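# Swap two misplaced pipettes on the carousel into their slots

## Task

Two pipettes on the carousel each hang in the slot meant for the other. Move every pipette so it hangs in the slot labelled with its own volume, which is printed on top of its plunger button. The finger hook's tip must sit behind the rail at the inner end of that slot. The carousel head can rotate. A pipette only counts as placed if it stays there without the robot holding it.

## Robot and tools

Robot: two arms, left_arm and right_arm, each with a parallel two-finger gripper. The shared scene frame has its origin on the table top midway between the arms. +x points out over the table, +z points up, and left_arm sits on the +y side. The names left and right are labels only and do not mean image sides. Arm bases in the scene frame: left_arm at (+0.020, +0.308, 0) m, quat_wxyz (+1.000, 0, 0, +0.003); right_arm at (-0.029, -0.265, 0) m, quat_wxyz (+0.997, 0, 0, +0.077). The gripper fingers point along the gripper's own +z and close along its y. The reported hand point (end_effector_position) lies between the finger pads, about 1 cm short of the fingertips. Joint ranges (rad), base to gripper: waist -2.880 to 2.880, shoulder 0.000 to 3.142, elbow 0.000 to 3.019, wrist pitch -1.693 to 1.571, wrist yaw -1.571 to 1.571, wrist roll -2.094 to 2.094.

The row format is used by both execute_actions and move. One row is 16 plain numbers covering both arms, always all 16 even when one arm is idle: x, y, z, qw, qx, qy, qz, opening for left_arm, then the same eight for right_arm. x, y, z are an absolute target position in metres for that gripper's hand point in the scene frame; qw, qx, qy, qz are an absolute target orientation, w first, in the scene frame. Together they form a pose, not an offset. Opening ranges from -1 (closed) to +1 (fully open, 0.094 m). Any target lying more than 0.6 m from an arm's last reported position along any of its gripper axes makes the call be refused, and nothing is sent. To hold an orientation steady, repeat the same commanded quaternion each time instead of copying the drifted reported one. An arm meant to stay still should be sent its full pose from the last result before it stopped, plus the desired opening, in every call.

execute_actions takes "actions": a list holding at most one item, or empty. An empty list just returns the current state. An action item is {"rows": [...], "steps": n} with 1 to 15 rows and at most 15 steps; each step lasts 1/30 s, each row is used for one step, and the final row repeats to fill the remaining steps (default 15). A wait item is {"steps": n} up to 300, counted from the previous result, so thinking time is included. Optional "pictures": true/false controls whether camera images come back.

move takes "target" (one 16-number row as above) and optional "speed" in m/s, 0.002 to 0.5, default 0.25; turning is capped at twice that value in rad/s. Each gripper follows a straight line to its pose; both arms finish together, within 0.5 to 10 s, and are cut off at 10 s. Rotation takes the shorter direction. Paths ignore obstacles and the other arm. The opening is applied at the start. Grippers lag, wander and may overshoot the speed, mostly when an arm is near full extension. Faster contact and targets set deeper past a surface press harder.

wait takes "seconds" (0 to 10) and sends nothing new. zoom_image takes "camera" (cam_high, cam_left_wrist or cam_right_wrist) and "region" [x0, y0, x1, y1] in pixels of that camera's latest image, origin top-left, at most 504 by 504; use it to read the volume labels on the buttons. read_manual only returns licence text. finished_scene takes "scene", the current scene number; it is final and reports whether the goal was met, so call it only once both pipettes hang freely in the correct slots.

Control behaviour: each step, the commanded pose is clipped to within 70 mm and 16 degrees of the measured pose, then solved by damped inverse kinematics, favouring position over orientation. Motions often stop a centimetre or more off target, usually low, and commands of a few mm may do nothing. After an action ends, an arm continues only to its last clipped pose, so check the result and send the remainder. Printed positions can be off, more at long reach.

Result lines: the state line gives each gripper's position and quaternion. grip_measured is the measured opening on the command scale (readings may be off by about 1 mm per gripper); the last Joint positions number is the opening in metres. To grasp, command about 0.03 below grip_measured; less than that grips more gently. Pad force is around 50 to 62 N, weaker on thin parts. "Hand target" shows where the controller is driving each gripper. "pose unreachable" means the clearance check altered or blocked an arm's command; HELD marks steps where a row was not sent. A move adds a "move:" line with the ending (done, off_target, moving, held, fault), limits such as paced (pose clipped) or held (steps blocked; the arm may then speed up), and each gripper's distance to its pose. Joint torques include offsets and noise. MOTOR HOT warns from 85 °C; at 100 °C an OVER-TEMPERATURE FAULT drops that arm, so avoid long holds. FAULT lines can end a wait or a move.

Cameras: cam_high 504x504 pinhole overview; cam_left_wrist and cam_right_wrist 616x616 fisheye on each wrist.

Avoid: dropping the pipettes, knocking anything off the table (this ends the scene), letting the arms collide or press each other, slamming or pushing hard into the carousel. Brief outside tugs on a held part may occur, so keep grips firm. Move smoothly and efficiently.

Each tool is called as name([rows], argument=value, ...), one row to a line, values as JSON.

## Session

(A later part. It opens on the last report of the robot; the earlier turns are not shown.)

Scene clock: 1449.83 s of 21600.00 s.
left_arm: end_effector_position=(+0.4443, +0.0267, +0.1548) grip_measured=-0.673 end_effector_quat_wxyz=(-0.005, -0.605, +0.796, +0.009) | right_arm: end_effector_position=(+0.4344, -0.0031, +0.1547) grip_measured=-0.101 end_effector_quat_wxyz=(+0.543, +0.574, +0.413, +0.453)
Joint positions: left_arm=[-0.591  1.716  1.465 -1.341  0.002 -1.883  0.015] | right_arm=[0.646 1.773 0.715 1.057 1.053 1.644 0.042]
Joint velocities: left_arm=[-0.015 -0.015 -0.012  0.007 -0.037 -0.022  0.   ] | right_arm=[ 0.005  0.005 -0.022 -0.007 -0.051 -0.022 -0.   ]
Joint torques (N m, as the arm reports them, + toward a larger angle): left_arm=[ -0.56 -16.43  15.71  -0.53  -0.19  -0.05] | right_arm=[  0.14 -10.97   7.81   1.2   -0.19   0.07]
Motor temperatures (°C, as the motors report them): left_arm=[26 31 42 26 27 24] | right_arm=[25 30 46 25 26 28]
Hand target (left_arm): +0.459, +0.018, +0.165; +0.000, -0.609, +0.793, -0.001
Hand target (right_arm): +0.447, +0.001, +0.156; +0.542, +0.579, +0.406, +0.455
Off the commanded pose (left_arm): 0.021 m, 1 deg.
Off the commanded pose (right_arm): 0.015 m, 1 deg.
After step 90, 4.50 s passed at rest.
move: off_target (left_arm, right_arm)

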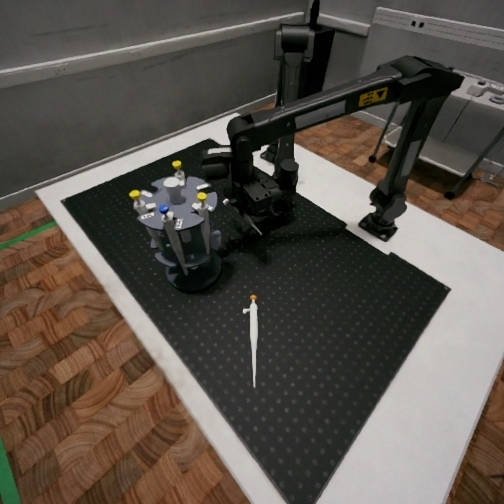

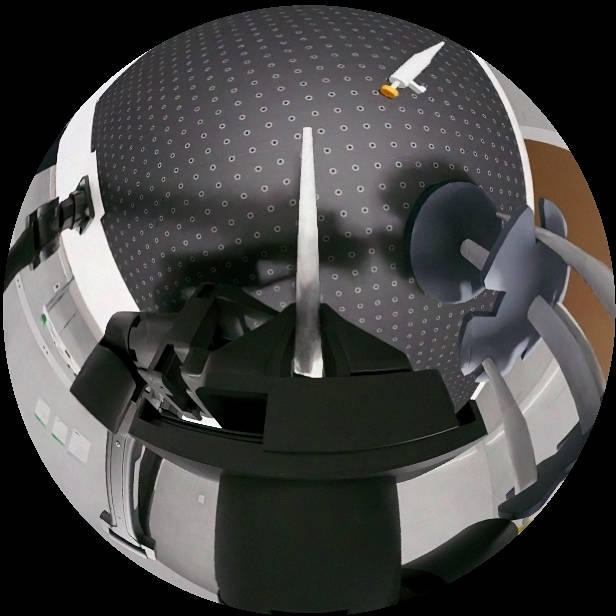

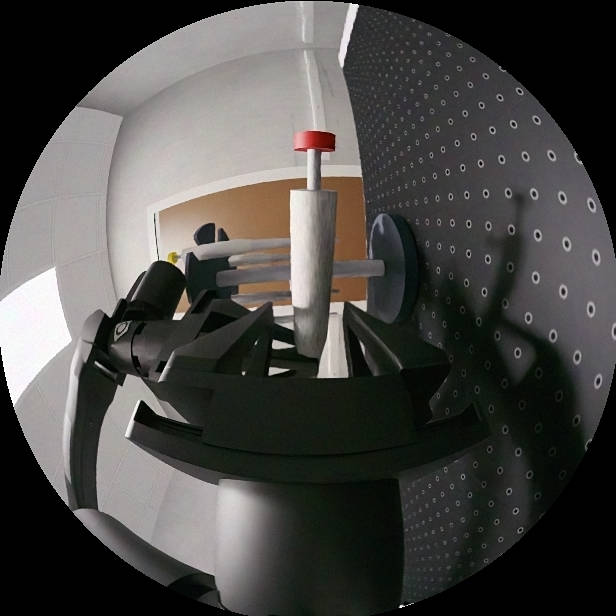

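execute_actions([
  {"rows": [[0.460,0.018,0.165,0,-0.6088,0.7934,0,-0.70,0.448,0.002,0.155,0.5417,0.5793,0.4056,0.4546,-0.2],[0.460,0.018,0.165,0,-0.6088,0.7934,0,-0.70,0.448,0.002,0.155,0.5417,0.5793,0.4056,0.4546,-0.3],[0.460,0.018,0.165,0,-0.6088,0.7934,0,-0.70,0.448,0.002,0.155,0.5417,0.5793,0.4056,0.4546,-0.36],[0.460,0.018,0.165,0,-0.6088,0.7934,0,-0.70,0.448,0.002,0.155,0.5417,0.5793,0.4056,0.4546,-0.42],[0.460,0.018,0.165,0,-0.6088,0.7934,0,-0.70,0.448,0.002,0.155,0.5417,0.5793,0.4056,0.4546,-0.46],[0.460,0.018,0.165,0,-0.6088,0.7934,0,-0.70,0.448,0.002,0.155,0.5417,0.5793,0.4056,0.4546,-0.49],[0.460,0.018,0.165,0,-0.6088,0.7934,0,-0.70,0.448,0.002,0.155,0.5417,0.5793,0.4056,0.4546,-0.51],[0.460,0.018,0.165,0,-0.6088,0.7934,0,-0.69,0.448,0.002,0.155,0.5417,0.5793,0.4056,0.4546,-0.53],[0.460,0.018,0.165,0,-0.6088,0.7934,0,-0.69,0.448,0.002,0.155,0.5417,0.5793,0.4056,0.4546,-0.55],[0.460,0.018,0.165,0,-0.6088,0.7934,0,-0.69,0.448,0.002,0.155,0.5417,0.5793,0.4056,0.4546,-0.56],[0.460,0.018,0.165,0,-0.6088,0.7934,0,-0.69,0.448,0.002,0.155,0.5417,0.5793,0.4056,0.4546,-0.57],[0.460,0.018,0.165,0,-0.6088,0.7934,0,-0.69,0.448,0.002,0.155,0.5417,0.5793,0.4056,0.4546,-0.58],[0.460,0.018,0.165,0,-0.6088,0.7934,0,-0.69,0.448,0.002,0.155,0.5417,0.5793,0.4056,0.4546,-0.59],[0.460,0.018,0.165,0,-0.6088,0.7934,0,-0.69,0.448,0.002,0.155,0.5417,0.5793,0.4056,0.4546,-0.60]], "steps": 15},
])

Scene clock: 1460.83 s of 21600.00 s.
left_arm: end_effector_position=(+0.4442, +0.0268, +0.1549) grip_measured=-0.673 end_effector_quat_wxyz=(-0.005, -0.605, +0.796, +0.010) | right_arm: end_effector_position=(+0.4344, -0.0030, +0.1534) grip_measured=-0.580 end_effector_quat_wxyz=(+0.542, +0.575, +0.413, +0.452)
Joint positions: left_arm=[-0.591  1.716  1.466 -1.342  0.002 -1.884  0.015] | right_arm=[0.646 1.776 0.715 1.056 1.053 1.647 0.02 ]
Joint velocities: left_arm=[ 0.005 -0.005 -0.002 -0.002 -0.081  0.066 -0.   ] | right_arm=[-0.015  0.015  0.012 -0.012  0.007 -0.022 -0.002]
Joint torques (N m, as the arm reports them, + toward a larger angle): left_arm=[ -0.86 -16.42  15.62  -0.29  -0.15  -0.05] | right_arm=[ -0.37 -10.56   7.68   1.14  -0.2    0.04]
Motor temperatures (°C, as the motors report them): left_arm=[26 31 43 26 27 24] | right_arm=[25 30 47 25 26 28]
Hand target (left_arm): +0.459, +0.018, +0.165; +0.000, -0.609, +0.793, -0.000
Hand target (right_arm): +0.447, +0.001, +0.155; +0.542, +0.579, +0.406, +0.454
Off the commanded pose (left_arm): 0.021 m, 1 deg.
Off the commanded pose (right_arm): 0.015 m, 1 deg.
Steps of this call (steps 1 to 90: nothing new was sent; then 7.50 s passed at rest; steps 91 to 105: all 15 steps of this action). Readings (end_effector_position):
91: left_arm (+0.4443, +0.0267, +0.1548) | right_arm (+0.4344, -0.0031, +0.1546)
92: left_arm (+0.4443, +0.0267, +0.1548) | right_arm (+0.4344, -0.0031, +0.1546)
94: left_arm (+0.4443, +0.0267, +0.1548) | right_arm (+0.4344, -0.0031, +0.1544)
98: left_arm (+0.4443, +0.0267, +0.1548) | right_arm (+0.4344, -0.0030, +0.1541)
105: the state above

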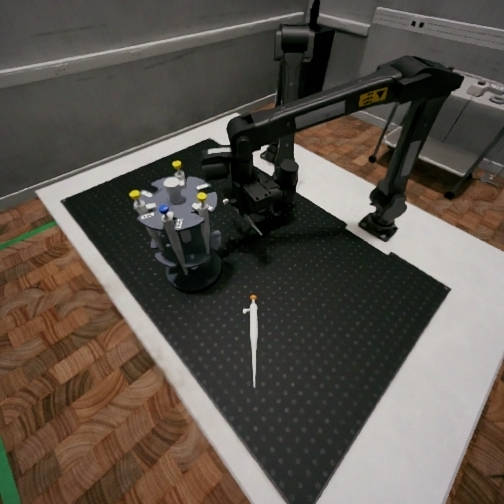

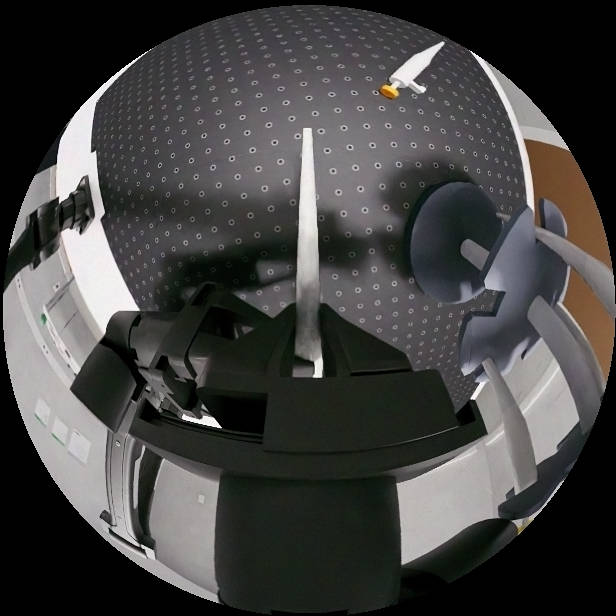

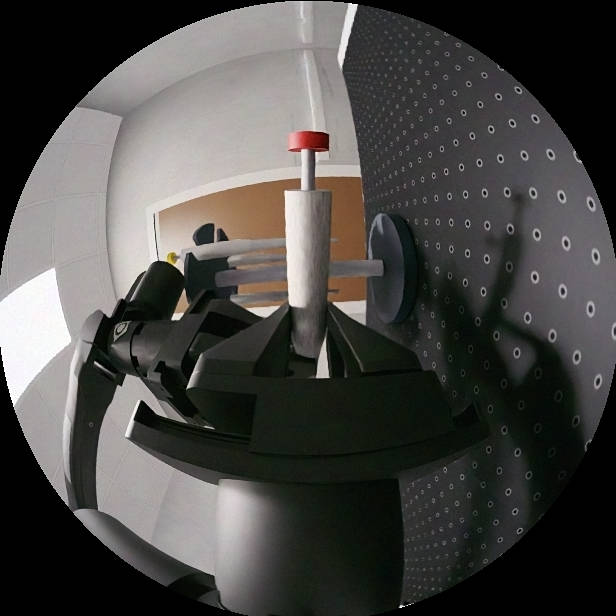

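execute_actions([
  {"rows": [[0.460,0.018,0.165,0,-0.6088,0.7934,0,-0.66,0.448,0.002,0.155,0.5417,0.5793,0.4056,0.4546,-0.612],[0.460,0.018,0.165,0,-0.6088,0.7934,0,-0.64,0.448,0.002,0.155,0.5417,0.5793,0.4056,0.4546,-0.612],[0.460,0.018,0.165,0,-0.6088,0.7934,0,-0.60,0.448,0.002,0.155,0.5417,0.5793,0.4056,0.4546,-0.612],[0.460,0.018,0.165,0,-0.6088,0.7934,0,-0.55,0.448,0.002,0.155,0.5417,0.5793,0.4056,0.4546,-0.612],[0.460,0.018,0.165,0,-0.6088,0.7934,0,-0.50,0.448,0.002,0.155,0.5417,0.5793,0.4056,0.4546,-0.612],[0.460,0.018,0.165,0,-0.6088,0.7934,0,-0.50,0.448,0.002,0.155,0.5417,0.5793,0.4056,0.4546,-0.612],[0.460,0.018,0.165,0,-0.6088,0.7934,0,-0.50,0.448,0.002,0.155,0.5417,0.5793,0.4056,0.4546,-0.612],[0.460,0.019,0.170,0,-0.6088,0.7934,0,-0.50,0.448,0.002,0.155,0.5417,0.5793,0.4056,0.4546,-0.612],[0.460,0.020,0.175,0,-0.6088,0.7934,0,-0.50,0.448,0.002,0.155,0.5417,0.5793,0.4056,0.4546,-0.612],[0.460,0.021,0.180,0,-0.6088,0.7934,0,-0.50,0.448,0.002,0.155,0.5417,0.5793,0.4056,0.4546,-0.612],[0.460,0.022,0.185,0,-0.6088,0.7934,0,-0.50,0.448,0.002,0.155,0.5417,0.5793,0.4056,0.4546,-0.612],[0.460,0.023,0.190,0,-0.6088,0.7934,0,-0.50,0.448,0.002,0.155,0.5417,0.5793,0.4056,0.4546,-0.612],[0.460,0.024,0.195,0,-0.6088,0.7934,0,-0.50,0.448,0.002,0.155,0.5417,0.5793,0.4056,0.4546,-0.612],[0.460,0.025,0.200,0,-0.6088,0.7934,0,-0.50,0.448,0.002,0.155,0.5417,0.5793,0.4056,0.4546,-0.612],[0.460,0.026,0.205,0,-0.6088,0.7934,0,-0.50,0.448,0.002,0.155,0.5417,0.5793,0.4056,0.4546,-0.612]], "steps": 15},
])

Scene clock: 1493.90 s of 21600.00 s.
left_arm: end_effector_position=(+0.4440, +0.0276, +0.1734) grip_measured=-0.502 end_effector_quat_wxyz=(-0.008, -0.605, +0.796, +0.019) | right_arm: end_effector_position=(+0.4344, -0.0030, +0.1519) grip_measured=-0.580 end_effector_quat_wxyz=(+0.543, +0.575, +0.414, +0.451)
Joint positions: left_arm=[-0.59   1.716  1.515 -1.411  0.002 -1.884  0.023] | right_arm=[0.646 1.779 0.715 1.056 1.053 1.647 0.02 ]
Joint velocities: left_arm=[-0.005 -0.005  0.281 -0.344  0.081 -0.022 -0.001] | right_arm=[-0.005 -0.005 -0.007  0.002 -0.051 -0.037  0.   ]
Joint torques (N m, as the arm reports them, + toward a larger angle): left_arm=[ -0.28 -19.48  15.21  -0.29  -0.2    0.08] | right_arm=[ -0.16 -11.17   7.73   1.22  -0.19   0.02]
Motor temperatures (°C, as the motors report them): left_arm=[26 31 44 26 27 24] | right_arm=[25 30 47 25 26 28]
Hand target (left_arm): +0.458, +0.027, +0.205; +0.001, -0.609, +0.793, -0.001
Hand target (right_arm): +0.447, +0.001, +0.155; +0.542, +0.579, +0.406, +0.455
Off the commanded pose (left_arm): 0.035 m, 2 deg.
Off the commanded pose (right_arm): 0.015 m, 1 deg.
Steps of this call (steps 1 to 90: nothing new was sent; then 29.57 s passed at rest; steps 91 to 105: all 15 steps of this action). Readings (end_effector_position):
91: left_arm (+0.4442, +0.0268, +0.1549) | right_arm (+0.4344, -0.0030, +0.1534)
92: left_arm (+0.4442, +0.0268, +0.1549) | right_arm (+0.4344, -0.0030, +0.1534)
94: left_arm (+0.4443, +0.0267, +0.1551) | right_arm (+0.4344, -0.0030, +0.1534)
98: left_arm (+0.4453, +0.0261, +0.1568) | right_arm (+0.4344, -0.0030, +0.1522)
105: the state above

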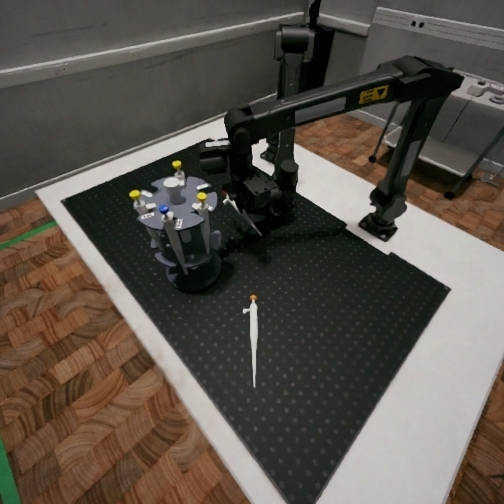

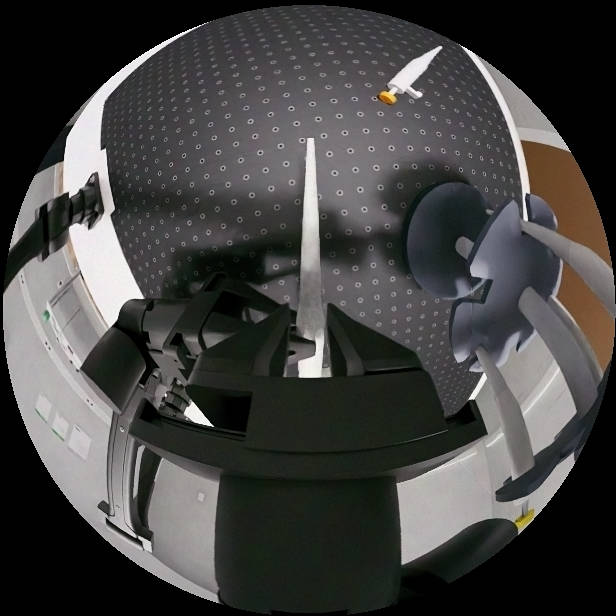

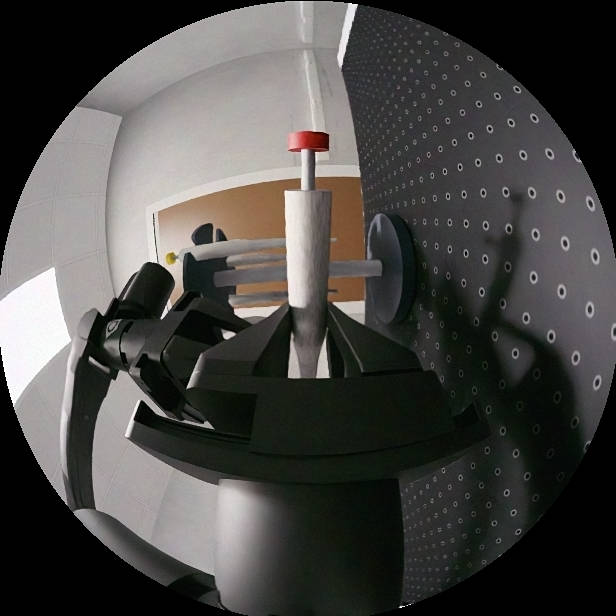

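move(target=[0.41,0.17,0.21,0,0.1305,0.9914,0,-0.1,0.40,-0.14,0.16,0.5417,0.5793,0.4056,0.4546,-0.612], speed=0.15)

Scene clock: 1515.73 s of 21600.00 s.
left_arm: end_effector_position=(+0.4133, +0.1673, +0.2124) grip_measured=-0.102 end_effector_quat_wxyz=(-0.003, +0.129, +0.992, +0.003) | right_arm: end_effector_position=(+0.3988, -0.1335, +0.1437) grip_measured=-0.580 end_effector_quat_wxyz=(+0.541, +0.577, +0.429, +0.436)
Joint positions: left_arm=[-0.352  1.444  1.295 -1.429 -0.005 -0.087  0.042] | right_arm=[0.436 1.592 0.405 1.137 0.843 1.647 0.02 ]
Joint velocities: left_arm=[-0.005 -0.005  0.002 -0.002 -0.022  0.037 -0.   ] | right_arm=[-0.005 -0.005 -0.002 -0.012  0.051  0.037 -0.001]
Joint torques (N m, as the arm reports them, + toward a larger angle): left_arm=[ -0.05 -14.61   8.95   0.54   0.07   0.15] | right_arm=[  0.03 -11.32   3.79   3.7   -0.19   0.07]
Motor temperatures (°C, as the motors report them): left_arm=[26 31 42 26 27 24] | right_arm=[25 30 46 25 26 28]
Hand target (left_arm): +0.411, +0.171, +0.210; -0.001, +0.130, +0.991, +0.001
Hand target (right_arm): +0.399, -0.140, +0.158; +0.542, +0.579, +0.405, +0.455
Off the commanded pose (left_arm): 0.005 m, 1 deg.
Off the commanded pose (right_arm): 0.018 m, 3 deg.
After step 90, 13.10 s passed at rest.
move: off_target (right_arm)

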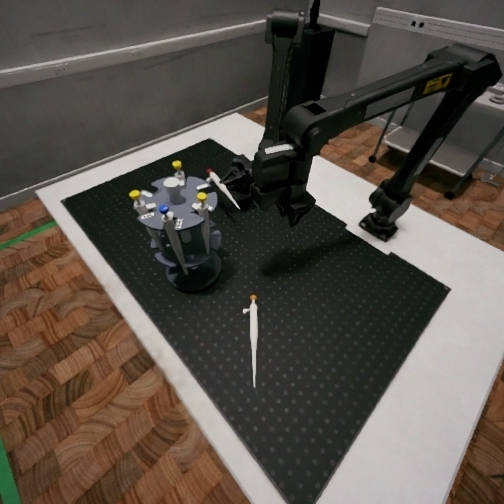

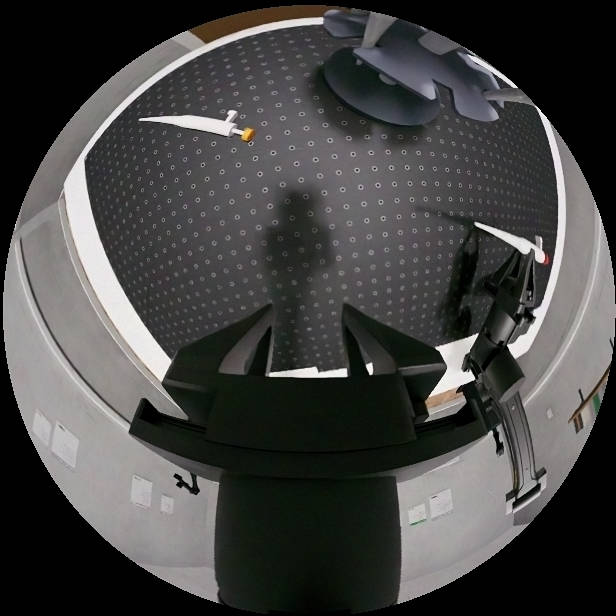

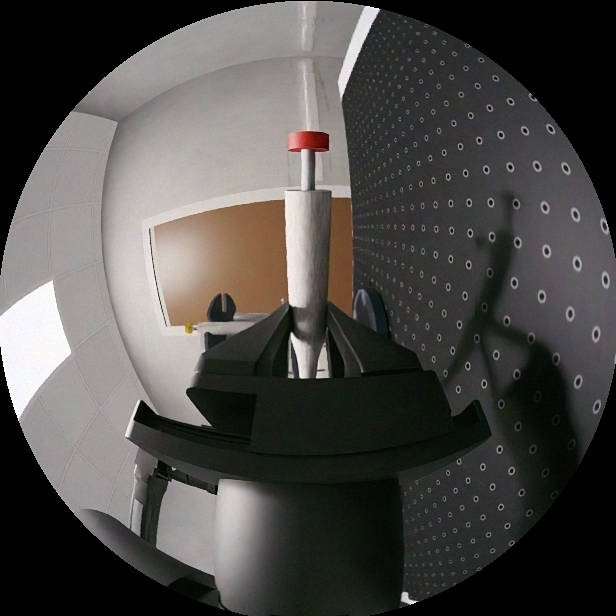

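move(target=[0.635,0.285,0.11,0.1713,0.8511,0.4934,0.0511,-0.1,0.48,-0.22,0.28,0.676,-0.2376,0.6528,0.246,-0.612], speed=0.2)

Scene clock: 1526.80 s of 21600.00 s.
left_arm: end_effector_position=(+0.6131, +0.2791, +0.1014) grip_measured=-0.102 end_effector_quat_wxyz=(+0.159, +0.850, +0.501, +0.034) | right_arm: end_effector_position=(+0.4640, -0.2126, +0.2454) grip_measured=-0.580 end_effector_quat_wxyz=(+0.655, -0.224, +0.672, +0.264)
Joint positions: left_arm=[ 0.015  1.831  1.448 -0.967  0.244  2.072  0.042] | right_arm=[-0.313  1.392  0.612  0.774 -0.864  0.057  0.02 ]
Joint velocities: left_arm=[-0.005 -0.015 -0.017  0.017 -0.007 -0.037 -0.   ] | right_arm=[-0.005 -0.015  0.002  0.002  0.037  0.022  0.   ]
Joint torques (N m, as the arm reports them, + toward a larger angle): left_arm=[ -0.76 -17.86  15.48   0.6    0.32   0.1 ] | right_arm=[ -0.15 -11.59  10.97   1.48  -0.21  -0.08]
Motor temperatures (°C, as the motors report them): left_arm=[26 31 41 26 27 24] | right_arm=[25 30 45 25 26 28]
Hand target (left_arm): +0.635, +0.283, +0.110; +0.169, +0.851, +0.495, +0.051
Hand target (right_arm): +0.475, -0.220, +0.281; +0.678, -0.238, +0.651, +0.245
Off the commanded pose (left_arm): 0.024 m, 3 deg.
Off the commanded pose (right_arm): 0.039 m, 4 deg.
After step 90, 2.90 s passed at rest.
move: off_target (left_arm, right_arm)

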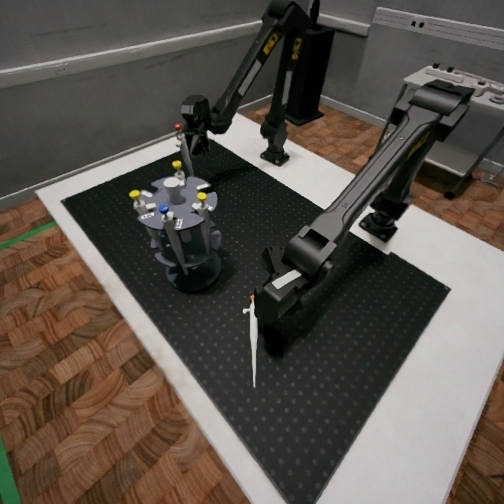

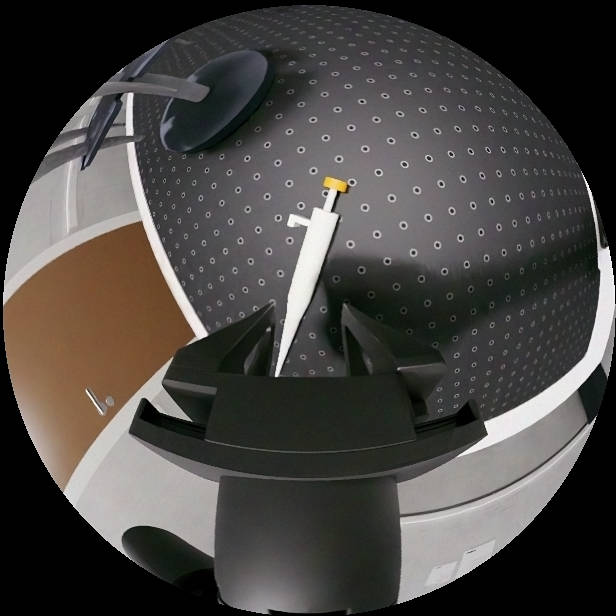

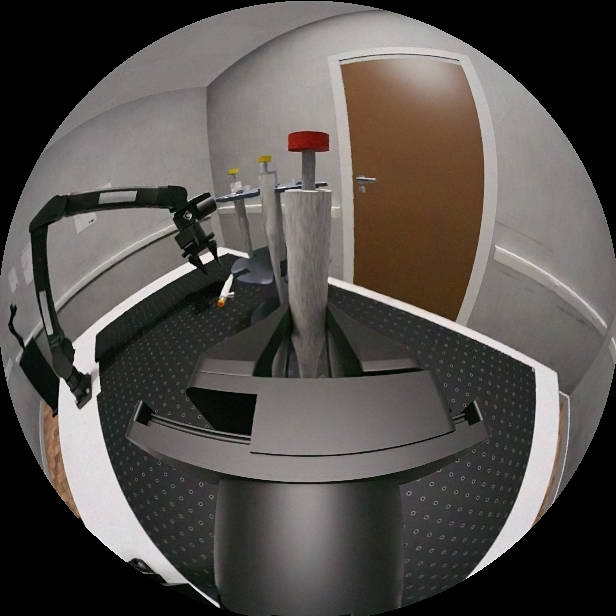

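move(target=[0.655,0.286,0.047,0.1713,0.8511,0.4934,0.0511,-0.1,0.645,-0.17,0.297,0.585,-0.4113,0.536,0.4489,-0.612], speed=0.1)

Scene clock: 1541.57 s of 21600.00 s.
left_arm: end_effector_position=(+0.6329, +0.2799, +0.0439) grip_measured=-0.102 end_effector_quat_wxyz=(+0.162, +0.852, +0.497, +0.035) | right_arm: end_effector_position=(+0.6328, -0.1796, +0.2829) grip_measured=-0.580 end_effector_quat_wxyz=(+0.576, -0.394, +0.555, +0.452)
Joint positions: left_arm=[ 0.017  1.94   1.448 -0.856  0.249  2.082  0.042] | right_arm=[-0.281  1.975  1.387  1.016 -1.395  0.47   0.02 ]
Joint velocities: left_arm=[-0.015 -0.005 -0.012 -0.012 -0.037 -0.007  0.   ] | right_arm=[ 0.005 -0.015  0.012  0.066 -0.066  0.11   0.   ]
Joint torques (N m, as the arm reports them, + toward a larger angle): left_arm=[  0.19 -19.38  14.07   0.98   0.3    0.05] | right_arm=[  1.77 -16.96  11.99   2.81   0.13   0.18]
Motor temperatures (°C, as the motors report them): left_arm=[26 31 43 26 27 24] | right_arm=[25 30 48 25 26 28]
Hand target (left_arm): +0.654, +0.286, +0.047; +0.171, +0.851, +0.494, +0.051
Hand target (right_arm): +0.643, -0.172, +0.300; +0.585, -0.411, +0.538, +0.446
Off the commanded pose (left_arm): 0.023 m, 2 deg.
Off the commanded pose (right_arm): 0.021 m, 3 deg.
After step 90, 8.17 s passed at rest.
move: off_target (left_arm, right_arm)

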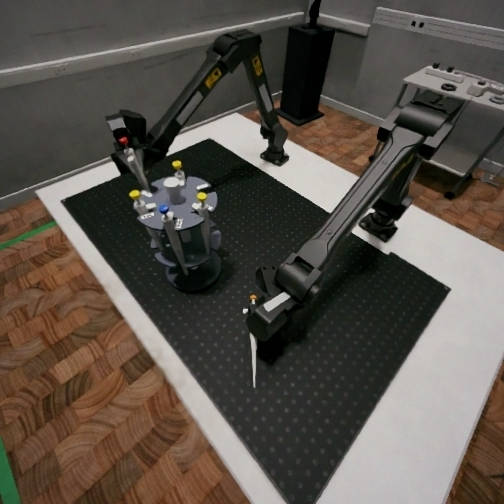

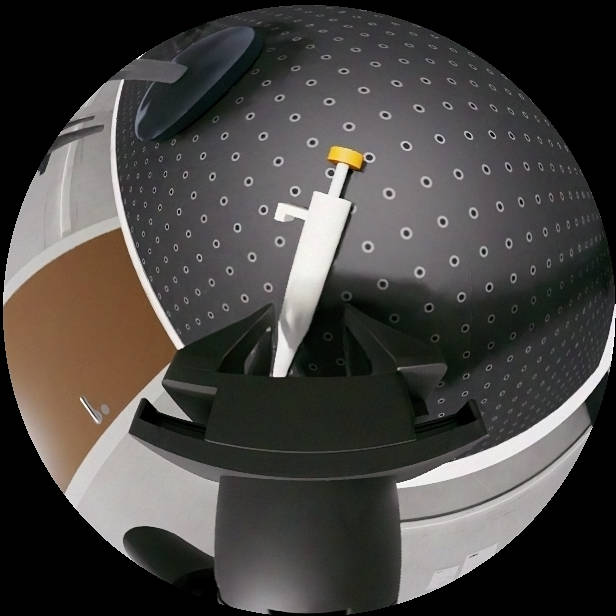

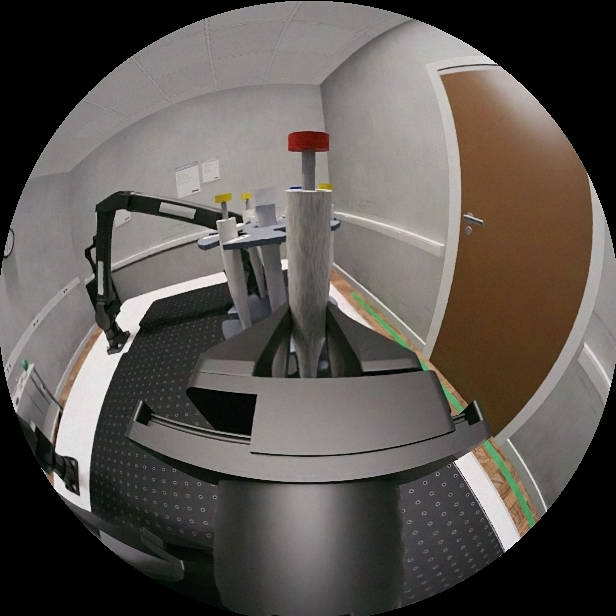

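zoom_image(camera="cam_high", region=[90, 110, 250, 250])

zoom_image(camera="cam_right_wrist", region=[180, 150, 380, 300])

Region (90, 110, 250, 250) of cam_high's 504x504 image, scaled by 3.150, with more detail than that image has; it fills the top 441 rows of this view, and the rest is white.

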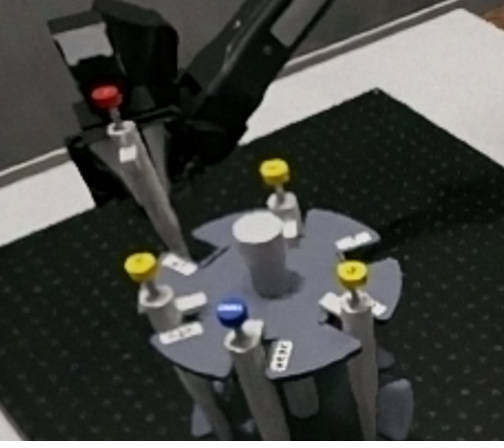

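Region (180, 150, 380, 300) of cam_right_wrist's 616x616 image, scaled by 2.520, with more detail than that image has; it fills the top 378 rows of this view, and the rest is white.

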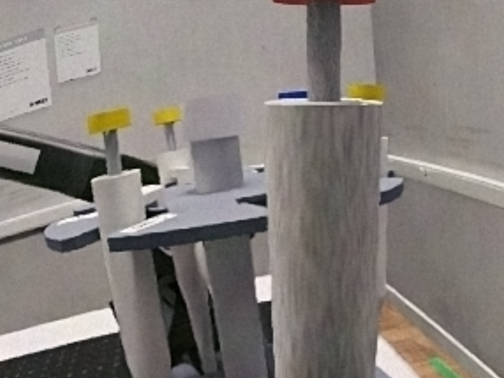

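move(target=[0.669,0.285,0.033,0.1713,0.8511,0.4934,0.0511,-0.1,0.671,-0.092,0.285,0.585,-0.4113,0.536,0.4489,-0.612], speed=0.06)

Scene clock: 1558.73 s of 21600.00 s.
left_arm: end_effector_position=(+0.6476, +0.2801, +0.0352) grip_measured=-0.102 end_effector_quat_wxyz=(+0.164, +0.852, +0.496, +0.038) | right_arm: end_effector_position=(+0.6571, -0.0993, +0.2709) grip_measured=-0.580 end_effector_quat_wxyz=(+0.575, -0.399, +0.548, +0.458)
Joint positions: left_arm=[ 0.017  1.981  1.487 -0.845  0.249  2.082  0.042] | right_arm=[-0.152  2.022  1.453  0.861 -1.288  0.325  0.02 ]
Joint velocities: left_arm=[ 0.005 -0.015  0.002  0.002 -0.022  0.022  0.001] | right_arm=[-0.005 -0.005  0.007  0.007 -0.007 -0.095  0.   ]
Joint torques (N m, as the arm reports them, + toward a larger angle): left_arm=[ -0.34 -19.57  14.13   1.11   0.25   0.09] | right_arm=[  1.56 -18.99  12.1    1.09   0.35  -0.12]
Motor temperatures (°C, as the motors report them): left_arm=[26 31 43 26 27 24] | right_arm=[25 32 51 25 26 28]
Hand target (left_arm): +0.668, +0.285, +0.034; +0.171, +0.851, +0.494, +0.051
Hand target (right_arm): +0.670, -0.093, +0.286; +0.586, -0.410, +0.535, +0.449
Off the commanded pose (left_arm): 0.022 m, 2 deg.
Off the commanded pose (right_arm): 0.021 m, 3 deg.
After step 90, 12.20 s passed at rest.
move: off_target (left_arm, right_arm)

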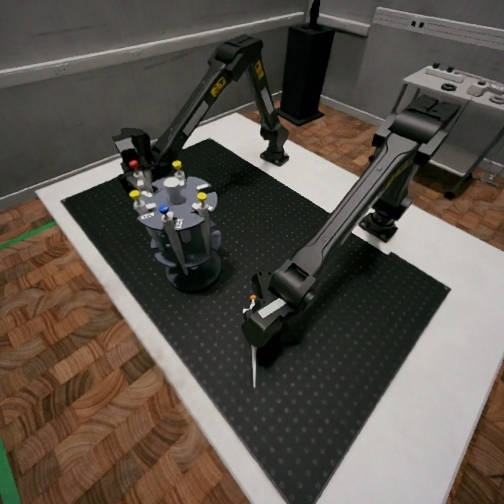

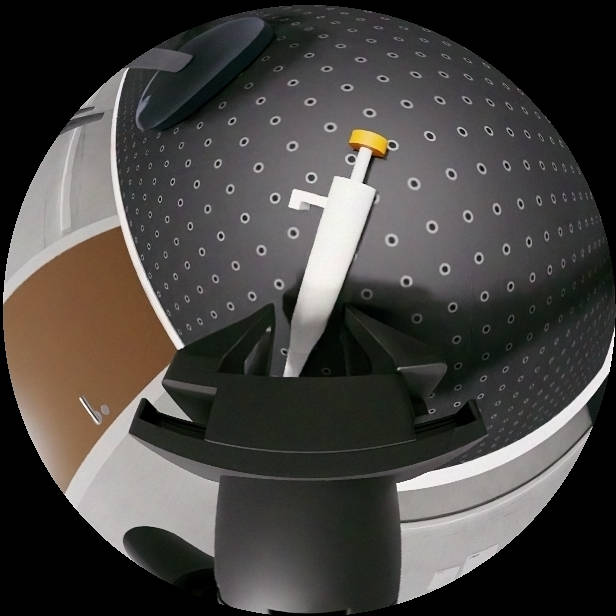

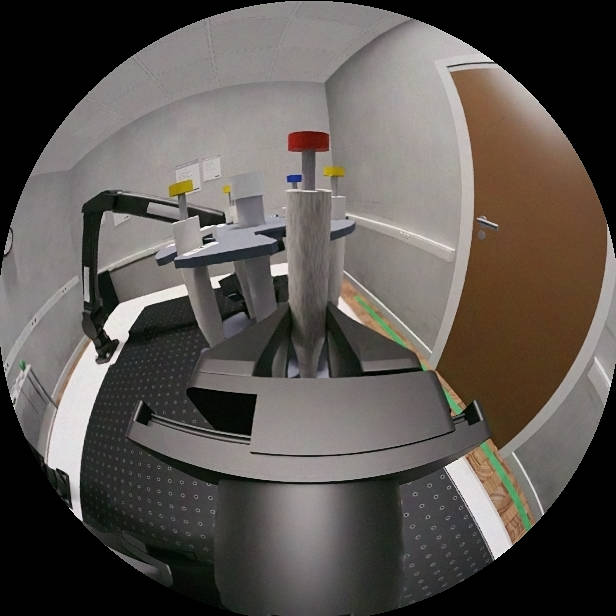

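zoom_image(camera="cam_right_wrist", region=[200, 170, 400, 320])

zoom_image(camera="cam_high", region=[100, 140, 230, 240])

Region (200, 170, 400, 320) of cam_right_wrist's 616x616 image, scaled by 2.520, with more detail than that image has; it fills the top 378 rows of this view, and the rest is white.

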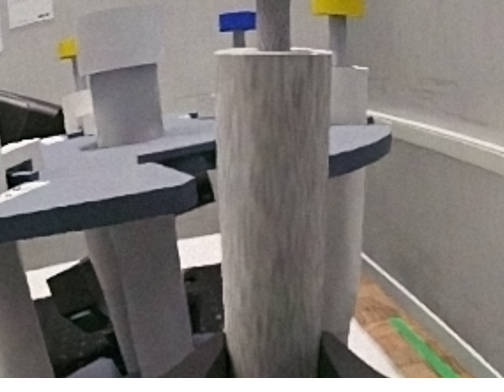

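Region (100, 140, 230, 240) of cam_high's 504x504 image, scaled by 3.877, with more detail than that image has; it fills the top 388 rows of this view, and the rest is white.

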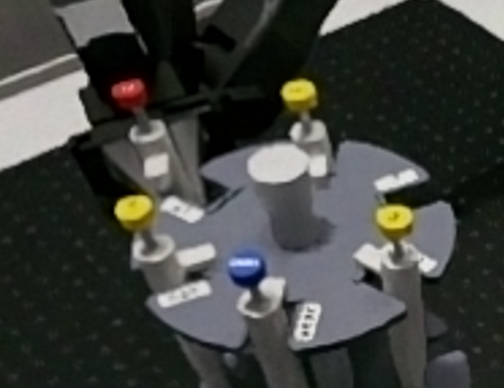

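move(target=[0.667,0.283,0.026,0.1713,0.8511,0.4934,0.0511,-0.1,0.670,-0.064,0.285,0.585,-0.4113,0.536,0.4489,-0.612], speed=0.03)

Scene clock: 1579.20 s of 21600.00 s.
left_arm: end_effector_position=(+0.6519, +0.2802, +0.0353) grip_measured=-0.102 end_effector_quat_wxyz=(+0.168, +0.851, +0.495, +0.046) | right_arm: end_effector_position=(+0.6580, -0.0739, +0.2669) grip_measured=-0.580 end_effector_quat_wxyz=(+0.574, -0.399, +0.550, +0.456)
Joint positions: left_arm=[ 0.017  1.983  1.487 -0.827  0.249  2.082  0.042] | right_arm=[-0.112  2.022  1.453  0.813 -1.248  0.276  0.02 ]
Joint velocities: left_arm=[ 0.015 -0.005  0.002  0.002 -0.007  0.022 -0.   ] | right_arm=[-0.005 -0.005  0.007  0.002  0.095  0.051  0.001]
Joint torques (N m, as the arm reports them, + toward a larger angle): left_arm=[ -0.59 -19.47  12.91   1.     0.24   0.03] | right_arm=[  1.85 -19.64  11.9    1.1    0.33  -0.12]
Motor temperatures (°C, as the motors report them): left_arm=[26 32 43 26 27 24] | right_arm=[25 33 52 25 26 28]
Hand target (left_arm): +0.666, +0.283, +0.026; +0.171, +0.851, +0.494, +0.051
Hand target (right_arm): +0.668, -0.065, +0.285; +0.586, -0.411, +0.536, +0.449
Off the commanded pose (left_arm): 0.018 m, 1 deg.
Off the commanded pose (right_arm): 0.024 m, 3 deg.
After step 90, 15.77 s passed at rest.
move: off_target (left_arm, right_arm)

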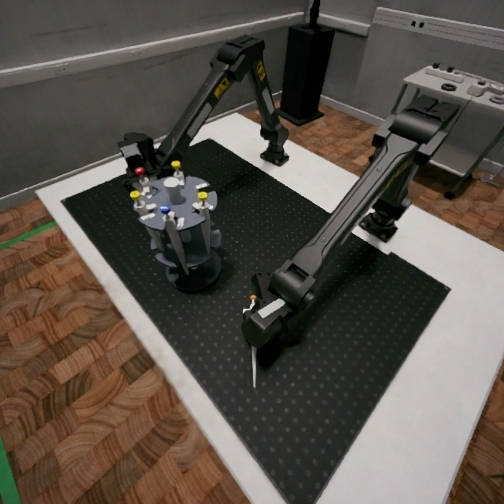

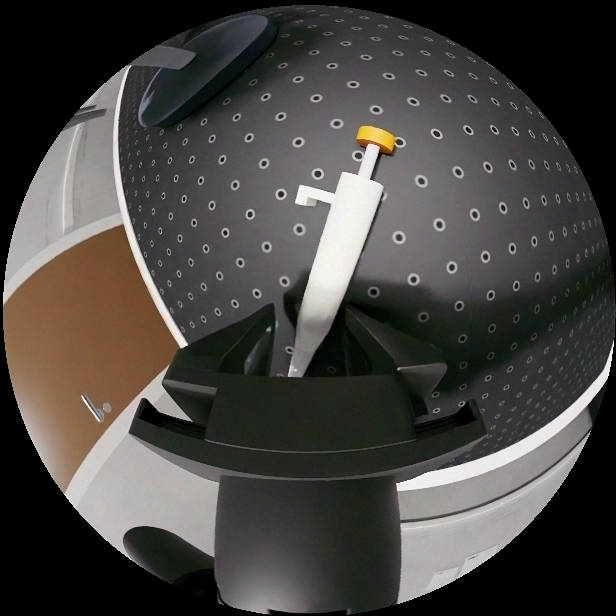

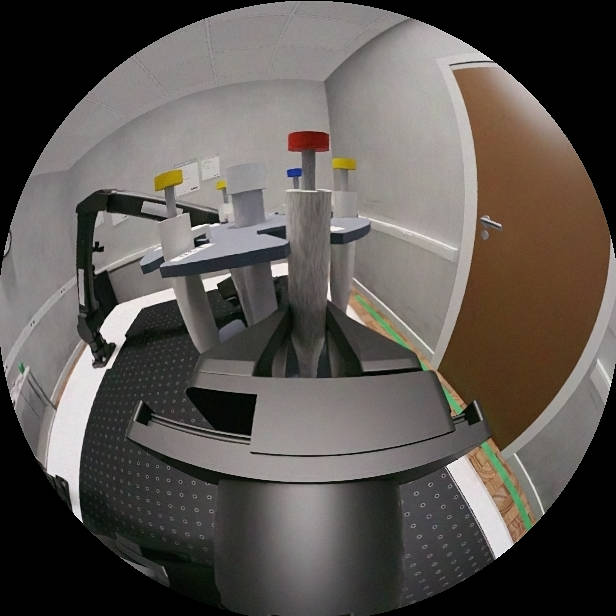

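move(target=[0.645,0.279,0.022,0.1713,0.8511,0.4934,0.0511,-0.1,0.630,-0.066,0.287,0.585,-0.4113,0.536,0.4489,-0.612], speed=0.03)

Scene clock: 1584.77 s of 21600.00 s.
left_arm: end_effector_position=(+0.6522, +0.2802, +0.0354) grip_measured=-0.102 end_effector_quat_wxyz=(+0.175, +0.851, +0.492, +0.059) | right_arm: end_effector_position=(+0.6412, -0.0752, +0.2649) grip_measured=-0.580 end_effector_quat_wxyz=(+0.572, -0.391, +0.557, +0.458)
Joint positions: left_arm=[ 0.017  1.97   1.46  -0.783  0.249  2.082  0.042] | right_arm=[-0.112  1.98   1.383  0.82  -1.238  0.275  0.02 ]
Joint velocities: left_arm=[-0.015 -0.005 -0.007  0.007  0.007  0.007 -0.001] | right_arm=[-0.005 -0.024  0.022 -0.017  0.007 -0.081 -0.001]
Joint torques (N m, as the arm reports them, + toward a larger angle): left_arm=[ -1.19 -21.55   7.65   1.05   0.2   -0.01] | right_arm=[  1.72 -22.92   6.6    3.24  -0.07  -0.18]
Motor temperatures (°C, as the motors report them): left_arm=[26 32 43 26 27 24] | right_arm=[25 33 52 25 26 28]
Hand target (left_arm): +0.645, +0.279, +0.022; +0.171, +0.851, +0.494, +0.051
Hand target (right_arm): +0.630, -0.066, +0.286; +0.585, -0.411, +0.536, +0.449
Off the commanded pose (left_arm): 0.015 m, 1 deg.
Off the commanded pose (right_arm): 0.026 m, 4 deg.
After step 90, 1.17 s passed at rest.
move: off_target (left_arm, right_arm)

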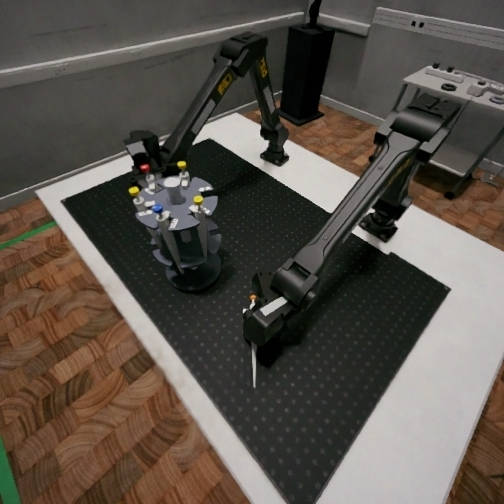

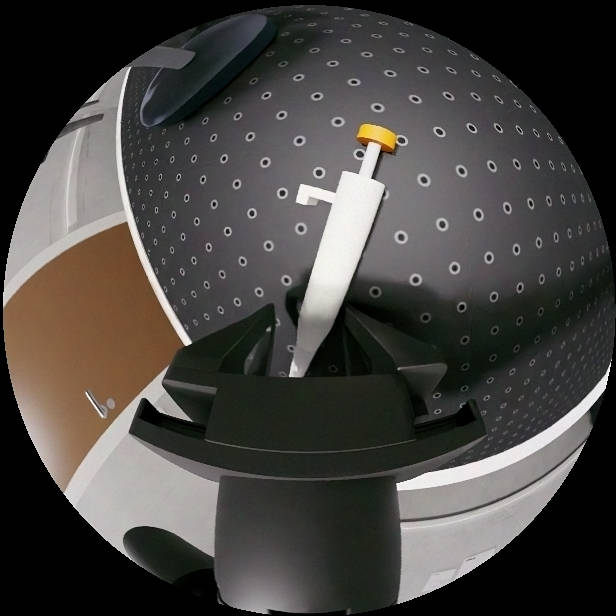

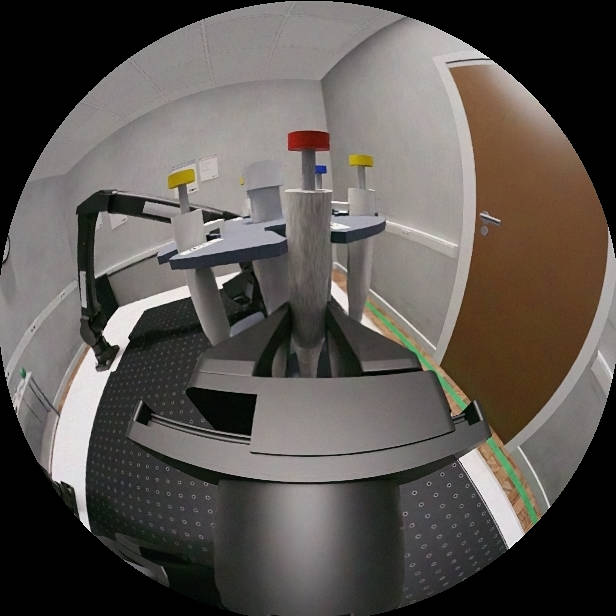

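move(target=[0.648,0.280,0.028,0.1713,0.8511,0.4934,0.0511,-0.42,0.608,-0.061,0.294,0.5906,-0.4379,0.5313,0.4212,-0.612], speed=0.03)

Scene clock: 1599.07 s of 21600.00 s.
left_arm: end_effector_position=(+0.6522, +0.2802, +0.0356) grip_measured=-0.418 end_effector_quat_wxyz=(+0.175, +0.851, +0.492, +0.059) | right_arm: end_effector_position=(+0.6167, -0.0683, +0.2727) grip_measured=-0.580 end_effector_quat_wxyz=(+0.586, -0.426, +0.543, +0.425)
Joint positions: left_arm=[ 0.017  1.969  1.46  -0.783  0.249  2.082  0.027] | right_arm=[-0.1    1.901  1.311  0.736 -1.236  0.1    0.02 ]
Joint velocities: left_arm=[-0.005  0.005  0.022  0.002  0.022 -0.095 -0.001] | right_arm=[-0.005 -0.005  0.012 -0.002 -0.022 -0.051 -0.   ]
Joint torques (N m, as the arm reports them, + toward a larger angle): left_arm=[ -0.62 -21.62   9.09   0.39   0.23   0.02] | right_arm=[  2.11 -22.38   7.21   1.24  -0.11  -0.15]
Motor temperatures (°C, as the motors report them): left_arm=[26 32 40 26 27 24] | right_arm=[25 34 48 25 26 28]
Hand target (left_arm): +0.648, +0.280, +0.028; +0.171, +0.851, +0.493, +0.051
Hand target (right_arm): +0.608, -0.061, +0.293; +0.591, -0.438, +0.531, +0.422
Off the commanded pose (left_arm): 0.009 m, 1 deg.
Off the commanded pose (right_arm): 0.024 m, 2 deg.
After step 90, 8.53 s passed at rest.
move: off_target (right_arm)

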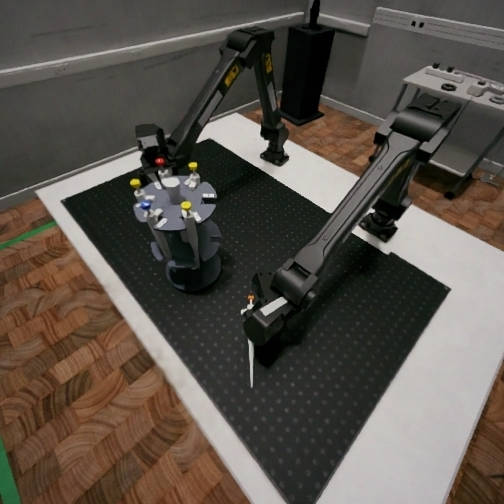

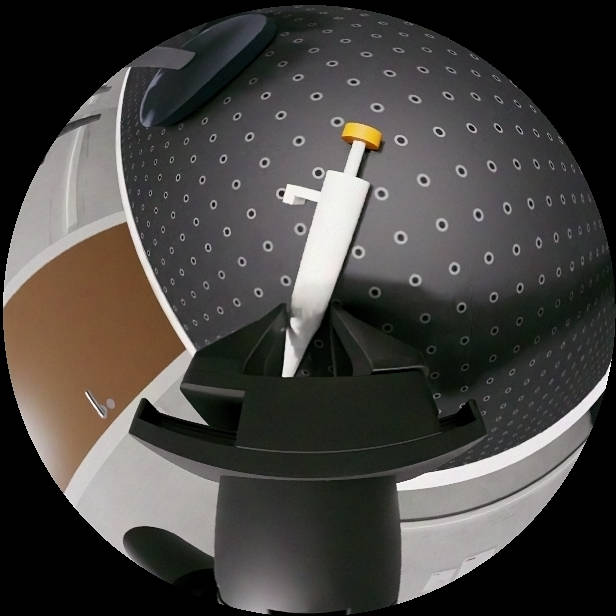

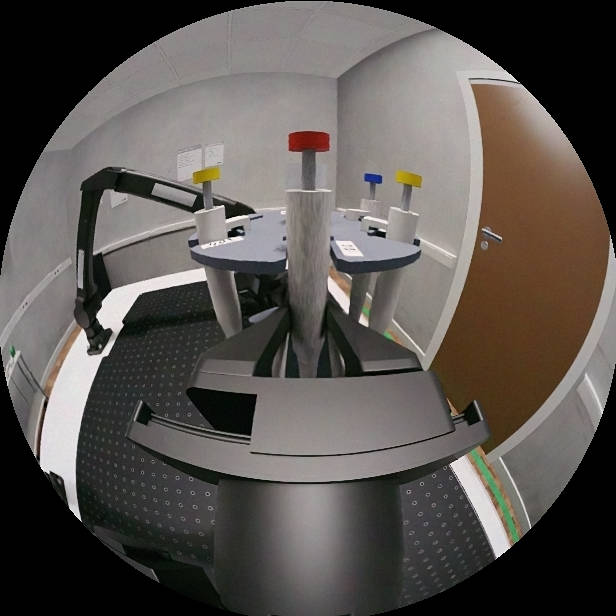

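move(target=[0.645,0.279,0.018,0.1713,0.8511,0.4934,0.0511,-0.5,0.610,-0.050,0.294,0.5906,-0.4379,0.5313,0.4212,-0.612], speed=0.02)

Scene clock: 1603.73 s of 21600.00 s.
left_arm: end_effector_position=(+0.6502, +0.2802, +0.0326) grip_measured=-0.498 end_effector_quat_wxyz=(+0.175, +0.851, +0.492, +0.058) | right_arm: end_effector_position=(+0.6174, -0.0655, +0.2712) grip_measured=-0.580 end_effector_quat_wxyz=(+0.585, -0.424, +0.546, +0.424)
Joint positions: left_arm=[ 0.017  1.969  1.451 -0.776  0.249  2.082  0.024] | right_arm=[-0.095  1.901  1.311  0.723 -1.226  0.09   0.02 ]
Joint velocities: left_arm=[-0.005  0.005 -0.007 -0.012  0.037 -0.051 -0.   ] | right_arm=[ 0.005  0.005 -0.022 -0.002 -0.051 -0.051  0.002]
Joint torques (N m, as the arm reports them, + toward a larger angle): left_arm=[ -0.89 -21.06   7.92   1.08   0.22   0.02] | right_arm=[  2.38 -21.92   7.9    1.11   0.21  -0.09]
Motor temperatures (°C, as the motors report them): left_arm=[26 32 40 26 27 24] | right_arm=[25 34 48 25 26 28]
Hand target (left_arm): +0.645, +0.279, +0.018; +0.171, +0.851, +0.493, +0.051
Hand target (right_arm): +0.610, -0.051, +0.294; +0.591, -0.437, +0.531, +0.422
Off the commanded pose (left_arm): 0.016 m, 1 deg.
Off the commanded pose (right_arm): 0.029 m, 2 deg.
move: off_target (left_arm, right_arm)

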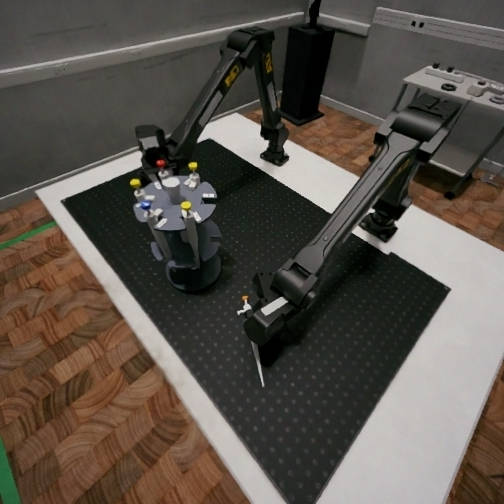

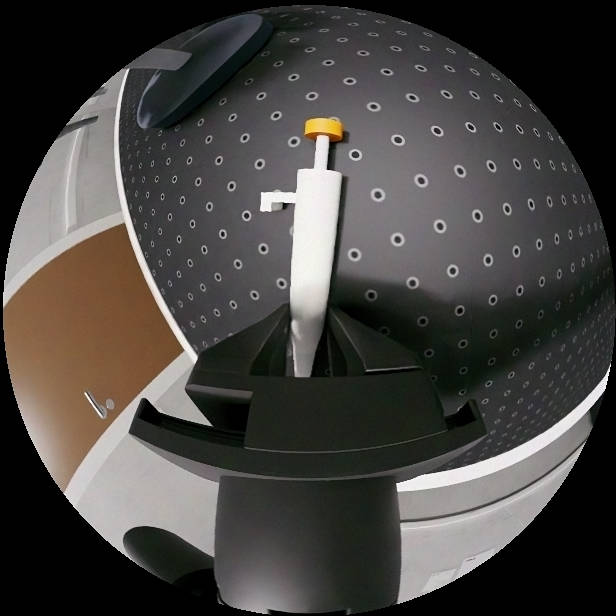

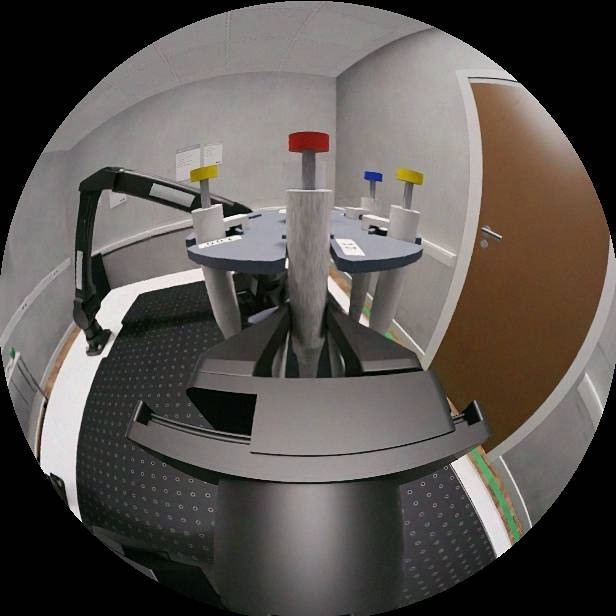

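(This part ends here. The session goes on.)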